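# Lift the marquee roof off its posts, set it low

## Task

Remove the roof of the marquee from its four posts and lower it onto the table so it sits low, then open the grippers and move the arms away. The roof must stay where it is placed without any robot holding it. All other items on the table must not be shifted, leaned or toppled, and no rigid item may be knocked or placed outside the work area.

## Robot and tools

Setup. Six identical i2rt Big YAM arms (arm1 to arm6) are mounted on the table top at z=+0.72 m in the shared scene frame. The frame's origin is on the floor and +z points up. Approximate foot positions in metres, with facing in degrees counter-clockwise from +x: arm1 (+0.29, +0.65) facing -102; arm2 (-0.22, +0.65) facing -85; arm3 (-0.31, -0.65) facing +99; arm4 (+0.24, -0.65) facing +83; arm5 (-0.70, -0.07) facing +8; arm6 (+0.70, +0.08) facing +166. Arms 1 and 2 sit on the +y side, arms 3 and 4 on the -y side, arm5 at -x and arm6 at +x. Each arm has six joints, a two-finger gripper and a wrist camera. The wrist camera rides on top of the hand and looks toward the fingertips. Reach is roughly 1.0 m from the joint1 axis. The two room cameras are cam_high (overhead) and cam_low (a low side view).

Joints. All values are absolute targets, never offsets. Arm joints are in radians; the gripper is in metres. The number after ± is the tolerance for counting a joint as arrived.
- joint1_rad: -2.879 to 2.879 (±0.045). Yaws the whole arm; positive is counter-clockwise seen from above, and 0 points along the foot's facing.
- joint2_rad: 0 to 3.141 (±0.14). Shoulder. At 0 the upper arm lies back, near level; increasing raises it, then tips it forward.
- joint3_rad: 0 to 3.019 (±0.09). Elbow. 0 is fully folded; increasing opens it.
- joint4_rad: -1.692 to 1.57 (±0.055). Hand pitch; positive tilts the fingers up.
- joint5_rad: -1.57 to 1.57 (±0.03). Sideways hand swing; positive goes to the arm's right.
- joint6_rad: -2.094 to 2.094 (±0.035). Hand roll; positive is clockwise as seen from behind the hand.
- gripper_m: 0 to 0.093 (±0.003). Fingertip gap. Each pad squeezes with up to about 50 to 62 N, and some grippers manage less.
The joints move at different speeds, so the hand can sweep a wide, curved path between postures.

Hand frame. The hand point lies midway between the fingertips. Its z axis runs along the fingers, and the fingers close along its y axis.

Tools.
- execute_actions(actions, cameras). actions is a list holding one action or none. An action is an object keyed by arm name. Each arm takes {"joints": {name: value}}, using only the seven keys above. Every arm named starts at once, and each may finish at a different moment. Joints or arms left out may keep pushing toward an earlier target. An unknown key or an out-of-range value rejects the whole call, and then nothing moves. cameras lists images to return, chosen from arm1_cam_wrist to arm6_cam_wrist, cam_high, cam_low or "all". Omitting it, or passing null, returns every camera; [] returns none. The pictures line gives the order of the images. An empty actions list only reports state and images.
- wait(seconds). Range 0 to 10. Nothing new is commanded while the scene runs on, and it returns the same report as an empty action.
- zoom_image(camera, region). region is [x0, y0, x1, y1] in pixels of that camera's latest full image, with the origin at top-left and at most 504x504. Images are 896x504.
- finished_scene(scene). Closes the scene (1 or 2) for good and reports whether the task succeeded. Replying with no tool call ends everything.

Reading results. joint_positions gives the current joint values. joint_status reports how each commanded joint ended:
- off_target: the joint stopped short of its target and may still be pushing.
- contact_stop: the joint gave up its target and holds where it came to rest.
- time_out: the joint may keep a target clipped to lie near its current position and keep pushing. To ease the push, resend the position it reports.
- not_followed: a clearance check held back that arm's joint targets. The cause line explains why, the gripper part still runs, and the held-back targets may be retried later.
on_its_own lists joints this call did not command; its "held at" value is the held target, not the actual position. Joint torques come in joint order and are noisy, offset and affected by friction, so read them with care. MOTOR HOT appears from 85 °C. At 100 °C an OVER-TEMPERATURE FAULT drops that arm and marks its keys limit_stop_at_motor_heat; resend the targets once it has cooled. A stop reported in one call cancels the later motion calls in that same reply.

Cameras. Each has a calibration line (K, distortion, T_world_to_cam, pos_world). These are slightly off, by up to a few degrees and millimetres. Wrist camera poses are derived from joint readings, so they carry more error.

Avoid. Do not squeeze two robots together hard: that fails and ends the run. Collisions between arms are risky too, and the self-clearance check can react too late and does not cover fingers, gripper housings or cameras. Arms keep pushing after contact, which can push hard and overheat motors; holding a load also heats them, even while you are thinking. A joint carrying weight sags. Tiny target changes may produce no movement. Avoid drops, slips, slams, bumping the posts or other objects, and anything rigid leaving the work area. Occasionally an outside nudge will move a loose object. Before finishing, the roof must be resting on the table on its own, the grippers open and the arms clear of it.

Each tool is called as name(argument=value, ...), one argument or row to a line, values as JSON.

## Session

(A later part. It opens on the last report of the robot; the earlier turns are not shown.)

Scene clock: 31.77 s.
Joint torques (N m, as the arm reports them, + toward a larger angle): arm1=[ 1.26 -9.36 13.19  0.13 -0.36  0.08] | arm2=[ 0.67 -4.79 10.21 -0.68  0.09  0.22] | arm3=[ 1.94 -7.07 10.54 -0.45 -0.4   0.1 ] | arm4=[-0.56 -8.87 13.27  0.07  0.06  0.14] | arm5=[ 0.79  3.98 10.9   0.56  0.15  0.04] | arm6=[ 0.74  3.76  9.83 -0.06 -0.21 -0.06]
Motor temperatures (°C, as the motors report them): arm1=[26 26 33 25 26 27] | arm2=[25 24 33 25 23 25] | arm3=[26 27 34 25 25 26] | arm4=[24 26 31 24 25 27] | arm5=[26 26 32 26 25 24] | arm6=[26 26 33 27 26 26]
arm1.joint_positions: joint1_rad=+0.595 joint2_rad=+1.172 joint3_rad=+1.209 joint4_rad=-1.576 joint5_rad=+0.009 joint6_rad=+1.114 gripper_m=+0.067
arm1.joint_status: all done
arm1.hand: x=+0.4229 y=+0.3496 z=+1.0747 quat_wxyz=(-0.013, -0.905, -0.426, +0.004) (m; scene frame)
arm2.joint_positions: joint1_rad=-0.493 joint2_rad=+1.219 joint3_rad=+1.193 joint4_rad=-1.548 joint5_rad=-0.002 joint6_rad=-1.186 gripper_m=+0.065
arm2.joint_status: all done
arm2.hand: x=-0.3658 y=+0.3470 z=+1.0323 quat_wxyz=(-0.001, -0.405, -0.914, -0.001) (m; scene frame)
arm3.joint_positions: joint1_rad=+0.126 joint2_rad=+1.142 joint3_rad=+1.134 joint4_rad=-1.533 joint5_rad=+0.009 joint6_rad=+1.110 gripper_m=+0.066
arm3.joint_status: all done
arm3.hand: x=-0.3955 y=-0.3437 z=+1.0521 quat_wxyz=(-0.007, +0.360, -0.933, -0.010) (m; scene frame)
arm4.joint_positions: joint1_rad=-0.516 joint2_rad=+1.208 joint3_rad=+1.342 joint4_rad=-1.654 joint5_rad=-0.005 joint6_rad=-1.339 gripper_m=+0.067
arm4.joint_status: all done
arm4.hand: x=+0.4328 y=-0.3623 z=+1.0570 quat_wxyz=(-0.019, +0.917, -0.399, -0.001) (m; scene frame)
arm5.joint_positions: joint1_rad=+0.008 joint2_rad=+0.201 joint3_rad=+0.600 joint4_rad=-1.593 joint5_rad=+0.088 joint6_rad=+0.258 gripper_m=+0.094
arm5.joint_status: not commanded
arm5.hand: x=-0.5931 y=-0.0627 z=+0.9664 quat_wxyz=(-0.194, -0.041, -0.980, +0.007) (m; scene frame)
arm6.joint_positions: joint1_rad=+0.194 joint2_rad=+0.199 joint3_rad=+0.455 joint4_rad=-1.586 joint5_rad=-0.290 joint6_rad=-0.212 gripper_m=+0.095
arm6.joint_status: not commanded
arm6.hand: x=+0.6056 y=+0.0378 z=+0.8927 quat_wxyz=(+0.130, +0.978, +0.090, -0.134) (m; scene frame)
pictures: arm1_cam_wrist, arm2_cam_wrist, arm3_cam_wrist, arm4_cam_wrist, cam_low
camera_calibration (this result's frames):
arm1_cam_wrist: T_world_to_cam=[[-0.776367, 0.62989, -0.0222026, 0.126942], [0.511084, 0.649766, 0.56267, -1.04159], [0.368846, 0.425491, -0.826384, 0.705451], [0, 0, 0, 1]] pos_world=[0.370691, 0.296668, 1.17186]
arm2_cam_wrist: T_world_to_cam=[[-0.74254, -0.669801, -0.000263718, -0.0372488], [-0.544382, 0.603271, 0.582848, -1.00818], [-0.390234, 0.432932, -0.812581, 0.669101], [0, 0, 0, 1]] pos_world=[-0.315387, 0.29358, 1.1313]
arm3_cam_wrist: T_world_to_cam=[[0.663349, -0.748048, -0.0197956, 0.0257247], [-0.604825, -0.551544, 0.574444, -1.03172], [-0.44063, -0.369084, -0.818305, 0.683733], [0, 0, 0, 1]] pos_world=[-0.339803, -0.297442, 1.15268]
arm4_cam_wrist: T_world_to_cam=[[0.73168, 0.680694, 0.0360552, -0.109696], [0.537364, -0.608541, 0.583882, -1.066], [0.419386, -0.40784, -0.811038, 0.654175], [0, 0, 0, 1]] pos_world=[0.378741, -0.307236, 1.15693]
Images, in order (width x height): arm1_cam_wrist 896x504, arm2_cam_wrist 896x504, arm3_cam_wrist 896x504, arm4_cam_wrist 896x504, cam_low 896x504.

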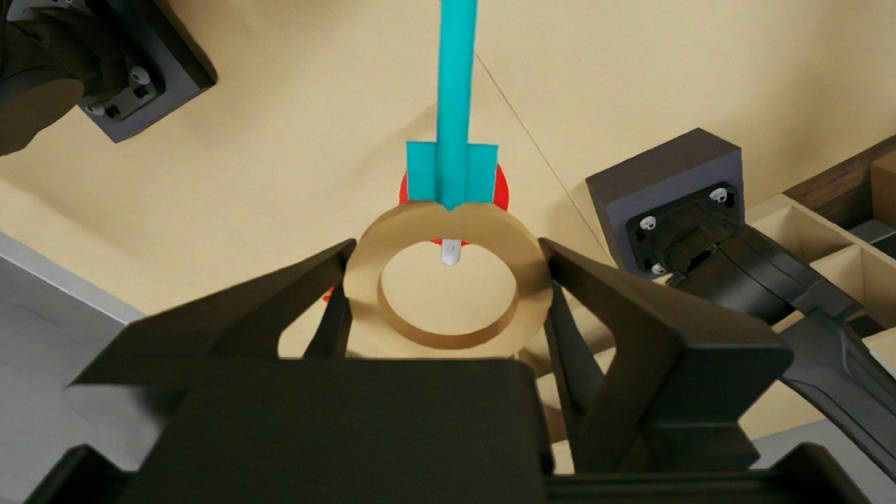

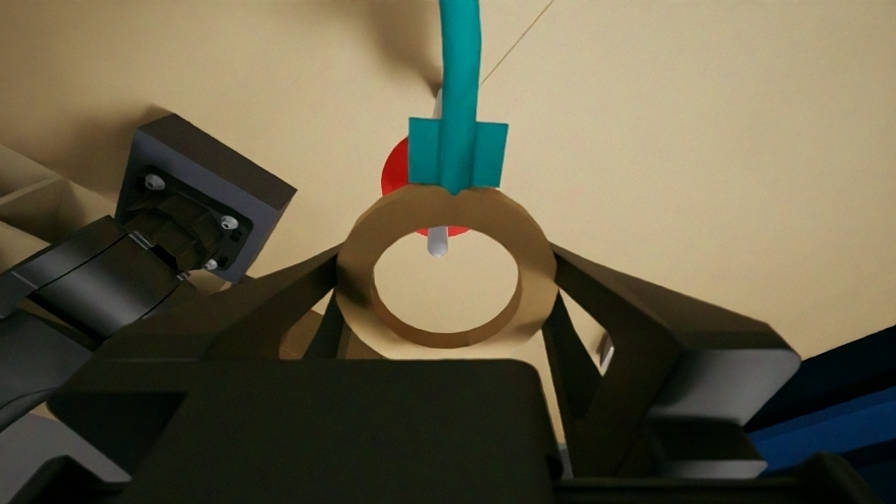

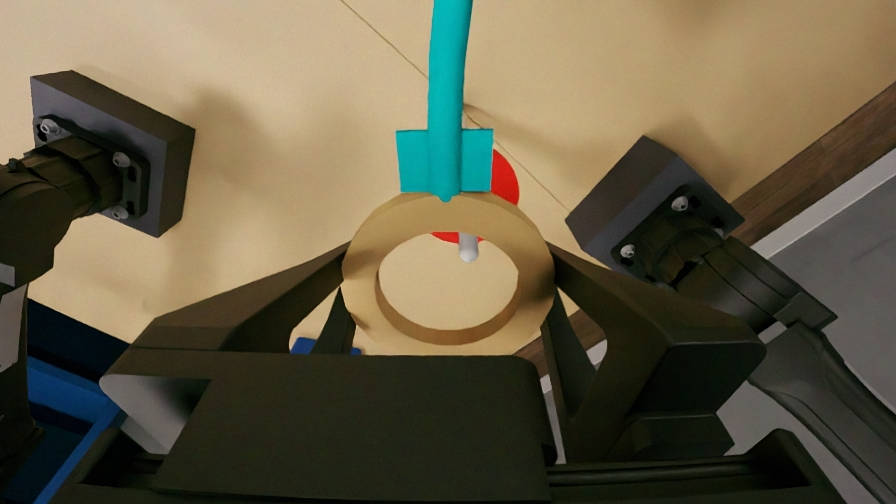

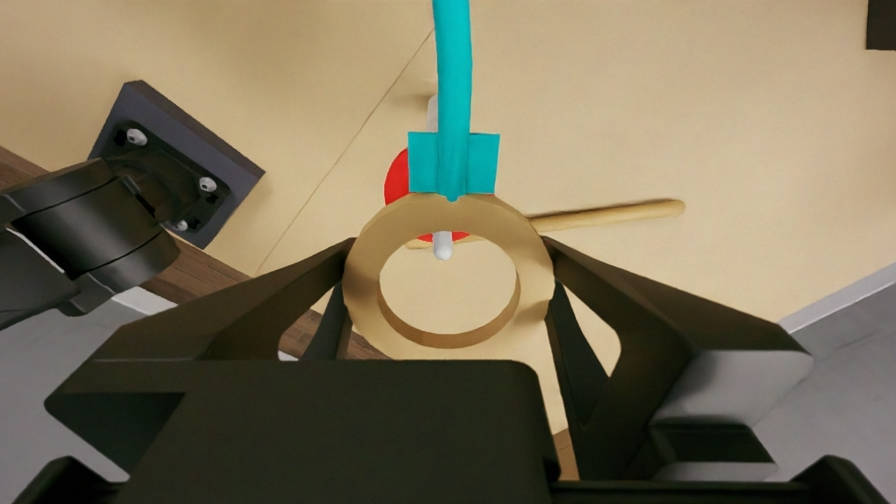

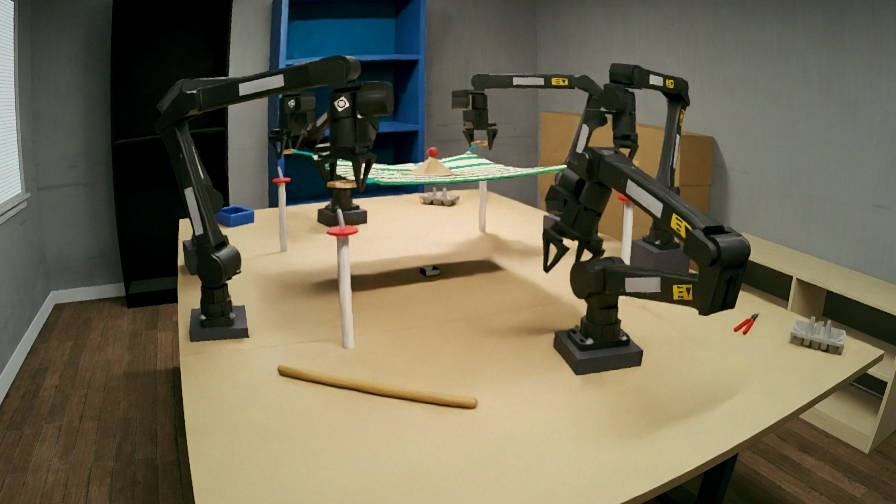

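The item under the roof looks like a fixed flush socket; proceeding as before.

execute_actions(
  actions=[
    {"arm1":{"joints":{"joint1_rad":0.12}},"arm2":{"joints":{"joint1_rad":-0.04}},"arm3":{"joints":{"joint1_rad":-0.36}},"arm4":{"joints":{"joint1_rad":-0.06}}},
  ],
  cameras=[],
)

execute_actions(
  actions=[
    {"arm1":{"joints":{"joint2_rad":1.655,"joint3_rad":0.66,"joint4_rad":-0.55}},"arm2":{"joints":{"joint2_rad":1.625,"joint3_rad":0.73,"joint4_rad":-0.65}},"arm3":{"joints":{"joint2_rad":1.65,"joint3_rad":0.69,"joint4_rad":-0.57}},"arm4":{"joints":{"joint2_rad":1.54,"joint3_rad":0.77,"joint4_rad":-0.77}}},
  ],
  cameras=["cam_low"],
)

execute_actions(
  actions=[
    {"arm1":{"joints":{"gripper_m":0.093}},"arm2":{"joints":{"gripper_m":0.093}},"arm3":{"joints":{"gripper_m":0.093}},"arm4":{"joints":{"gripper_m":0.093}}},
  ],
  cameras=[],
)

execute_actions(
  actions=[
    {"arm1":{"joints":{"joint2_rad":0.8,"joint4_rad":-1.4}},"arm2":{"joints":{"joint2_rad":0.8,"joint4_rad":-1.45}},"arm3":{"joints":{"joint2_rad":0.8,"joint4_rad":-1.4}},"arm4":{"joints":{"joint2_rad":0.8,"joint4_rad":-1.5}}},
  ],
  cameras=["cam_low","cam_high"],
)

Scene clock: 40.40 s.
Joint torques (N m, as the arm reports them, + toward a larger angle): arm1=[-0.48 -9.27 13.15  0.22 -0.12  0.08] | arm2=[ 1.2  -4.97 10.18 -0.68 -0.02  0.21] | arm3=[ 1.15 -6.87 10.66 -0.5  -0.07  0.1 ] | arm4=[ 1.09 -8.51 13.21  0.06 -0.1   0.13] | arm5=[ 0.86  4.03 10.89  0.57  0.15  0.04] | arm6=[-0.2   3.71  9.8  -0.02 -0.22 -0.05]
Motor temperatures (°C, as the motors report them): arm1=[26 26 33 25 26 27] | arm2=[25 24 34 25 23 25] | arm3=[26 27 34 25 25 26] | arm4=[24 26 32 24 25 27] | arm5=[26 26 32 26 25 24] | arm6=[26 26 34 27 26 26]
arm1.joint_positions: joint1_rad=+0.127 joint2_rad=+1.172 joint3_rad=+1.209 joint4_rad=-1.578 joint5_rad=+0.003 joint6_rad=+1.114 gripper_m=+0.067
arm1.joint_status: all done
arm1.hand: x=+0.2750 y=+0.3225 z=+1.0747 quat_wxyz=(-0.011, -0.979, -0.205, +0.005) (m; scene frame)
arm2.joint_positions: joint1_rad=-0.041 joint2_rad=+1.219 joint3_rad=+1.193 joint4_rad=-1.548 joint5_rad=-0.001 joint6_rad=-1.184 gripper_m=+0.065
arm2.joint_status: all done
arm2.hand: x=-0.2193 y=+0.3138 z=+1.0324 quat_wxyz=(+0.000, -0.190, -0.982, -0.001) (m; scene frame)
arm3.joint_positions: joint1_rad=-0.359 joint2_rad=+1.142 joint3_rad=+1.134 joint4_rad=-1.533 joint5_rad=+0.002 joint6_rad=+1.110 gripper_m=+0.066
arm3.joint_status: all done
arm3.hand: x=-0.2452 y=-0.3394 z=+1.0530 quat_wxyz=(-0.008, +0.125, -0.992, -0.009) (m; scene frame)
arm4.joint_positions: joint1_rad=-0.062 joint2_rad=+1.208 joint3_rad=+1.342 joint4_rad=-1.654 joint5_rad=-0.002 joint6_rad=-1.338 gripper_m=+0.067
arm4.joint_status: all done
arm4.hand: x=+0.2896 y=-0.3081 z=+1.0579 quat_wxyz=(-0.019, +0.983, -0.184, -0.006) (m; scene frame)
arm5.joint_positions: joint1_rad=+0.008 joint2_rad=+0.201 joint3_rad=+0.600 joint4_rad=-1.593 joint5_rad=+0.088 joint6_rad=+0.258 gripper_m=+0.094
arm5.joint_status: not commanded
arm5.hand: x=-0.5931 y=-0.0627 z=+0.9664 quat_wxyz=(-0.194, -0.041, -0.980, +0.007) (m; scene frame)
arm6.joint_positions: joint1_rad=+0.194 joint2_rad=+0.199 joint3_rad=+0.455 joint4_rad=-1.586 joint5_rad=-0.290 joint6_rad=-0.212 gripper_m=+0.095
arm6.joint_status: not commanded
arm6.hand: x=+0.6056 y=+0.0378 z=+0.8927 quat_wxyz=(+0.130, +0.978, +0.090, -0.134) (m; scene frame)
pictures: none
No camera images: the call's "cameras" was empty. Leave "cameras" out to get every camera's image.

Scene clock: 41.97 s.
Joint torques (N m, as the arm reports them, + toward a larger angle): arm1=[ -0.58 -12.4    5.65   0.97  -0.07   0.09] | arm2=[ 1.2  -7.51  4.06  0.35 -0.03  0.09] | arm3=[ 0.6  -9.39  4.72  1.07 -0.03  0.12] | arm4=[  1.03 -12.38   6.7    1.1   -0.1    0.07] | arm5=[ 0.8   4.   10.89  0.56  0.16  0.03] | arm6=[ 0.14  3.67  9.82 -0.32 -0.2  -0.04]
Motor temperatures (°C, as the motors report them): arm1=[26 26 33 25 26 27] | arm2=[25 24 34 25 23 25] | arm3=[26 27 34 25 25 26] | arm4=[24 26 32 24 25 27] | arm5=[26 26 33 26 25 24] | arm6=[26 26 34 27 26 26]
arm1.joint_positions: joint1_rad=+0.127 joint2_rad=+1.661 joint3_rad=+0.664 joint4_rad=-0.560 joint5_rad=+0.002 joint6_rad=+1.114 gripper_m=+0.067
arm1.joint_status: all done
arm1.hand: x=+0.2743 y=+0.3166 z=+0.7350 quat_wxyz=(-0.003, -0.979, -0.205, +0.003) (m; scene frame)
arm2.joint_positions: joint1_rad=-0.041 joint2_rad=+1.632 joint3_rad=+0.734 joint4_rad=-0.663 joint5_rad=+0.000 joint6_rad=-1.173 gripper_m=+0.065
arm2.joint_status: all done
arm2.hand: x=-0.2191 y=+0.2970 z=+0.7381 quat_wxyz=(-0.001, -0.196, -0.981, +0.004) (m; scene frame)
arm3.joint_positions: joint1_rad=-0.359 joint2_rad=+1.646 joint3_rad=+0.691 joint4_rad=-0.583 joint5_rad=+0.001 joint6_rad=+1.110 gripper_m=+0.066
arm3.joint_status: all done
arm3.hand: x=-0.2370 y=-0.3118 z=+0.7436 quat_wxyz=(-0.008, +0.125, -0.992, -0.010) (m; scene frame)
arm4.joint_positions: joint1_rad=-0.062 joint2_rad=+1.551 joint3_rad=+0.775 joint4_rad=-0.786 joint5_rad=-0.002 joint6_rad=-1.334 gripper_m=+0.067
arm4.joint_status: all done
arm4.hand: x=+0.2885 y=-0.2966 z=+0.7407 quat_wxyz=(+0.002, +0.983, -0.185, -0.005) (m; scene frame)
arm5.joint_positions: joint1_rad=+0.008 joint2_rad=+0.201 joint3_rad=+0.600 joint4_rad=-1.593 joint5_rad=+0.088 joint6_rad=+0.258 gripper_m=+0.094
arm5.joint_status: not commanded
arm5.hand: x=-0.5931 y=-0.0627 z=+0.9664 quat_wxyz=(-0.194, -0.041, -0.980, +0.007) (m; scene frame)
arm6.joint_positions: joint1_rad=+0.194 joint2_rad=+0.199 joint3_rad=+0.455 joint4_rad=-1.586 joint5_rad=-0.290 joint6_rad=-0.212 gripper_m=+0.095
arm6.joint_status: not commanded
arm6.hand: x=+0.6056 y=+0.0378 z=+0.8927 quat_wxyz=(+0.130, +0.978, +0.090, -0.134) (m; scene frame)
pictures: cam_low
Images, in order (width x height): cam_low 896x504.

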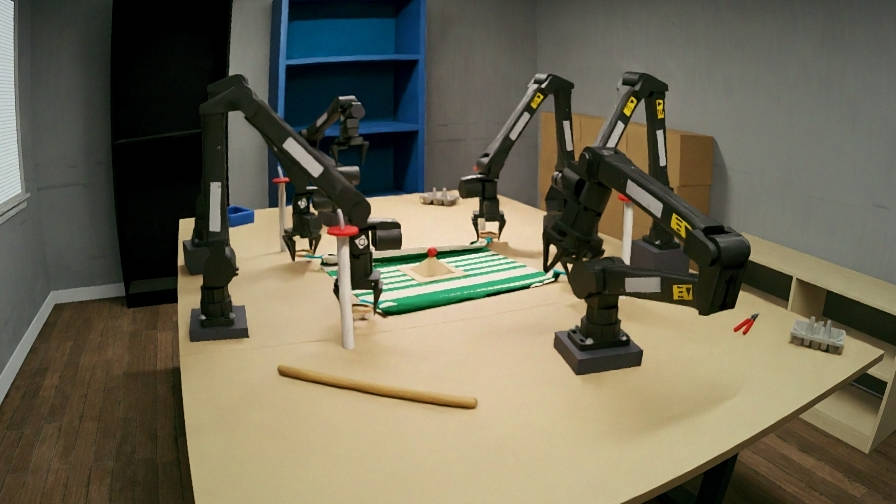

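Scene clock: 42.53 s.
Joint torques (N m, as the arm reports them, + toward a larger angle): arm1=[ -0.56 -12.42   5.64   0.96  -0.07   0.08] | arm2=[ 1.21 -7.48  4.06  0.36 -0.03  0.09] | arm3=[ 1.07 -9.53  4.59  0.93 -0.05  0.09] | arm4=[  0.95 -12.39   6.71   1.11  -0.1    0.07] | arm5=[ 0.78  4.01 10.9   0.57  0.16  0.04] | arm6=[-0.59  3.59  9.69  0.01 -0.24 -0.02]
Motor temperatures (°C, as the motors report them): arm1=[26 26 33 25 26 27] | arm2=[25 24 34 25 23 25] | arm3=[26 27 34 25 25 26] | arm4=[24 26 32 24 25 27] | arm5=[26 26 33 26 25 24] | arm6=[26 26 34 27 26 26]
arm1.joint_positions: joint1_rad=+0.127 joint2_rad=+1.661 joint3_rad=+0.664 joint4_rad=-0.560 joint5_rad=+0.002 joint6_rad=+1.114 gripper_m=+0.093
arm1.joint_status: all done
arm1.hand: x=+0.2743 y=+0.3166 z=+0.7350 quat_wxyz=(-0.003, -0.979, -0.205, +0.003) (m; scene frame)
arm2.joint_positions: joint1_rad=-0.041 joint2_rad=+1.632 joint3_rad=+0.734 joint4_rad=-0.663 joint5_rad=+0.000 joint6_rad=-1.173 gripper_m=+0.093
arm2.joint_status: all done
arm2.hand: x=-0.2191 y=+0.2970 z=+0.7381 quat_wxyz=(-0.001, -0.196, -0.981, +0.004) (m; scene frame)
arm3.joint_positions: joint1_rad=-0.359 joint2_rad=+1.646 joint3_rad=+0.691 joint4_rad=-0.583 joint5_rad=+0.001 joint6_rad=+1.110 gripper_m=+0.093
arm3.joint_status: all done
arm3.hand: x=-0.2370 y=-0.3118 z=+0.7436 quat_wxyz=(-0.008, +0.125, -0.992, -0.010) (m; scene frame)
arm4.joint_positions: joint1_rad=-0.062 joint2_rad=+1.551 joint3_rad=+0.775 joint4_rad=-0.786 joint5_rad=-0.002 joint6_rad=-1.334 gripper_m=+0.093
arm4.joint_status: all done
arm4.hand: x=+0.2885 y=-0.2966 z=+0.7407 quat_wxyz=(+0.002, +0.983, -0.185, -0.005) (m; scene frame)
arm5.joint_positions: joint1_rad=+0.008 joint2_rad=+0.201 joint3_rad=+0.600 joint4_rad=-1.593 joint5_rad=+0.088 joint6_rad=+0.258 gripper_m=+0.094
arm5.joint_status: not commanded
arm5.hand: x=-0.5931 y=-0.0627 z=+0.9664 quat_wxyz=(-0.194, -0.041, -0.980, +0.007) (m; scene frame)
arm6.joint_positions: joint1_rad=+0.194 joint2_rad=+0.199 joint3_rad=+0.455 joint4_rad=-1.586 joint5_rad=-0.290 joint6_rad=-0.212 gripper_m=+0.095
arm6.joint_status: not commanded
arm6.hand: x=+0.6056 y=+0.0378 z=+0.8927 quat_wxyz=(+0.130, +0.978, +0.090, -0.134) (m; scene frame)
pictures: none
No camera images: the call's "cameras" was empty. Leave "cameras" out to get every camera's image.

Scene clock: 43.97 s.
Joint torques (N m, as the arm reports them, + toward a larger angle): arm1=[-0.58 -3.36 10.05  0.38 -0.08  0.08] | arm2=[ 1.19  1.06  7.6  -0.49 -0.04  0.1 ] | arm3=[ 0.97 -2.22  8.02 -0.23 -0.03  0.12] | arm4=[ 0.92 -0.95  9.82  0.14 -0.09  0.08] | arm5=[ 0.83  4.04 10.9   0.57  0.15  0.04] | arm6=[ 0.    3.46  9.75 -0.15 -0.21 -0.05]
Motor temperatures (°C, as the motors report them): arm1=[26 26 33 25 26 27] | arm2=[25 24 33 25 23 25] | arm3=[26 27 34 25 25 26] | arm4=[24 26 32 24 25 27] | arm5=[26 26 33 26 25 24] | arm6=[26 26 34 27 26 26]
arm1.joint_positions: joint1_rad=+0.127 joint2_rad=+0.799 joint3_rad=+0.664 joint4_rad=-1.391 joint5_rad=+0.002 joint6_rad=+1.114 gripper_m=+0.093
arm1.joint_status: all done
arm1.hand: x=+0.2808 y=+0.4536 z=+0.9532 quat_wxyz=(-0.018, -0.979, -0.205, +0.007) (m; scene frame)
arm2.joint_positions: joint1_rad=-0.041 joint2_rad=+0.798 joint3_rad=+0.727 joint4_rad=-1.440 joint5_rad=+0.000 joint6_rad=-1.173 gripper_m=+0.093
arm2.joint_status: all done
arm2.hand: x=-0.2198 y=+0.4481 z=+0.9552 quat_wxyz=(-0.006, -0.196, -0.980, +0.029) (m; scene frame)
arm3.joint_positions: joint1_rad=-0.359 joint2_rad=+0.805 joint3_rad=+0.691 joint4_rad=-1.387 joint5_rad=+0.001 joint6_rad=+1.110 gripper_m=+0.093
arm3.joint_status: all done
arm3.hand: x=-0.2678 y=-0.4484 z=+0.9610 quat_wxyz=(-0.014, +0.125, -0.992, -0.028) (m; scene frame)
arm4.joint_positions: joint1_rad=-0.062 joint2_rad=+0.796 joint3_rad=+0.774 joint4_rad=-1.485 joint5_rad=-0.002 joint6_rad=-1.334 gripper_m=+0.093
arm4.joint_status: all done
arm4.hand: x=+0.2697 y=-0.4471 z=+0.9404 quat_wxyz=(-0.026, +0.982, -0.185, -0.006) (m; scene frame)
arm5.joint_positions: joint1_rad=+0.008 joint2_rad=+0.201 joint3_rad=+0.600 joint4_rad=-1.593 joint5_rad=+0.088 joint6_rad=+0.258 gripper_m=+0.094
arm5.joint_status: not commanded
arm5.hand: x=-0.5931 y=-0.0627 z=+0.9664 quat_wxyz=(-0.194, -0.041, -0.980, +0.007) (m; scene frame)
arm6.joint_positions: joint1_rad=+0.194 joint2_rad=+0.199 joint3_rad=+0.455 joint4_rad=-1.586 joint5_rad=-0.290 joint6_rad=-0.212 gripper_m=+0.095
arm6.joint_status: not commanded
arm6.hand: x=+0.6056 y=+0.0378 z=+0.8927 quat_wxyz=(+0.130, +0.978, +0.090, -0.134) (m; scene frame)
pictures: cam_high, cam_low
Images, in order (width x height): cam_high 896x504, cam_low 896x504.

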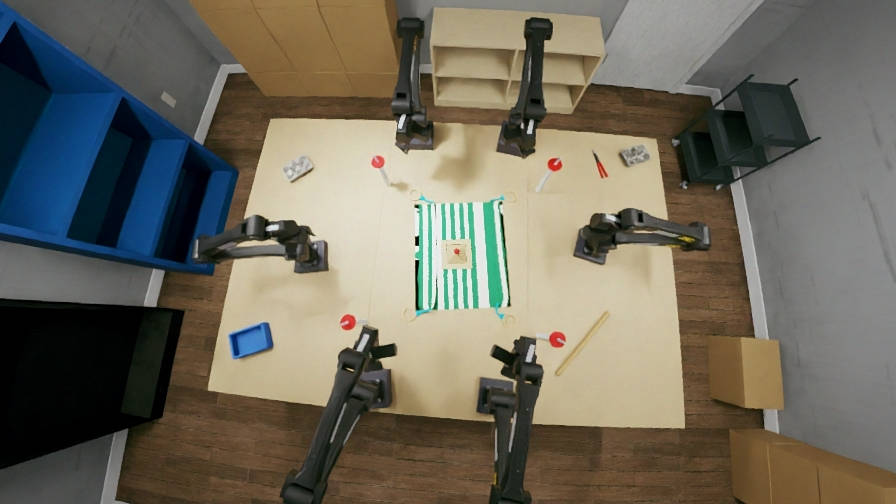

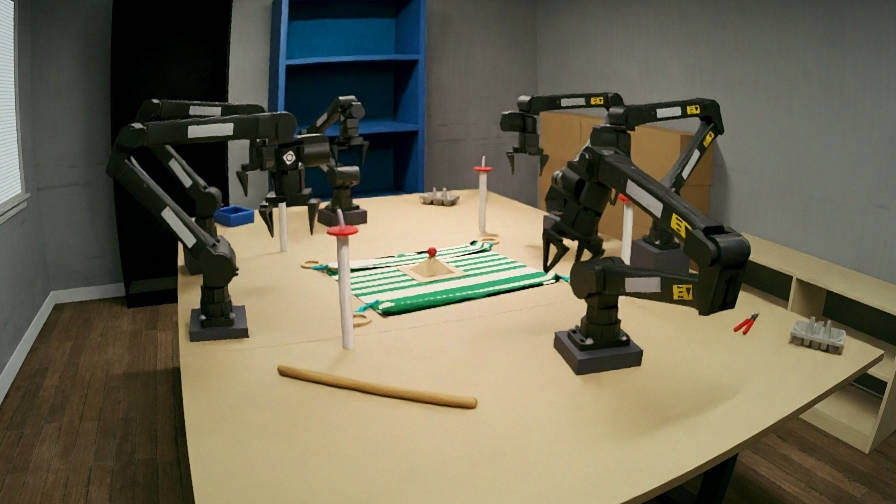

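finished_scene(
  scene=2,
)

The scene is finished: the task was done.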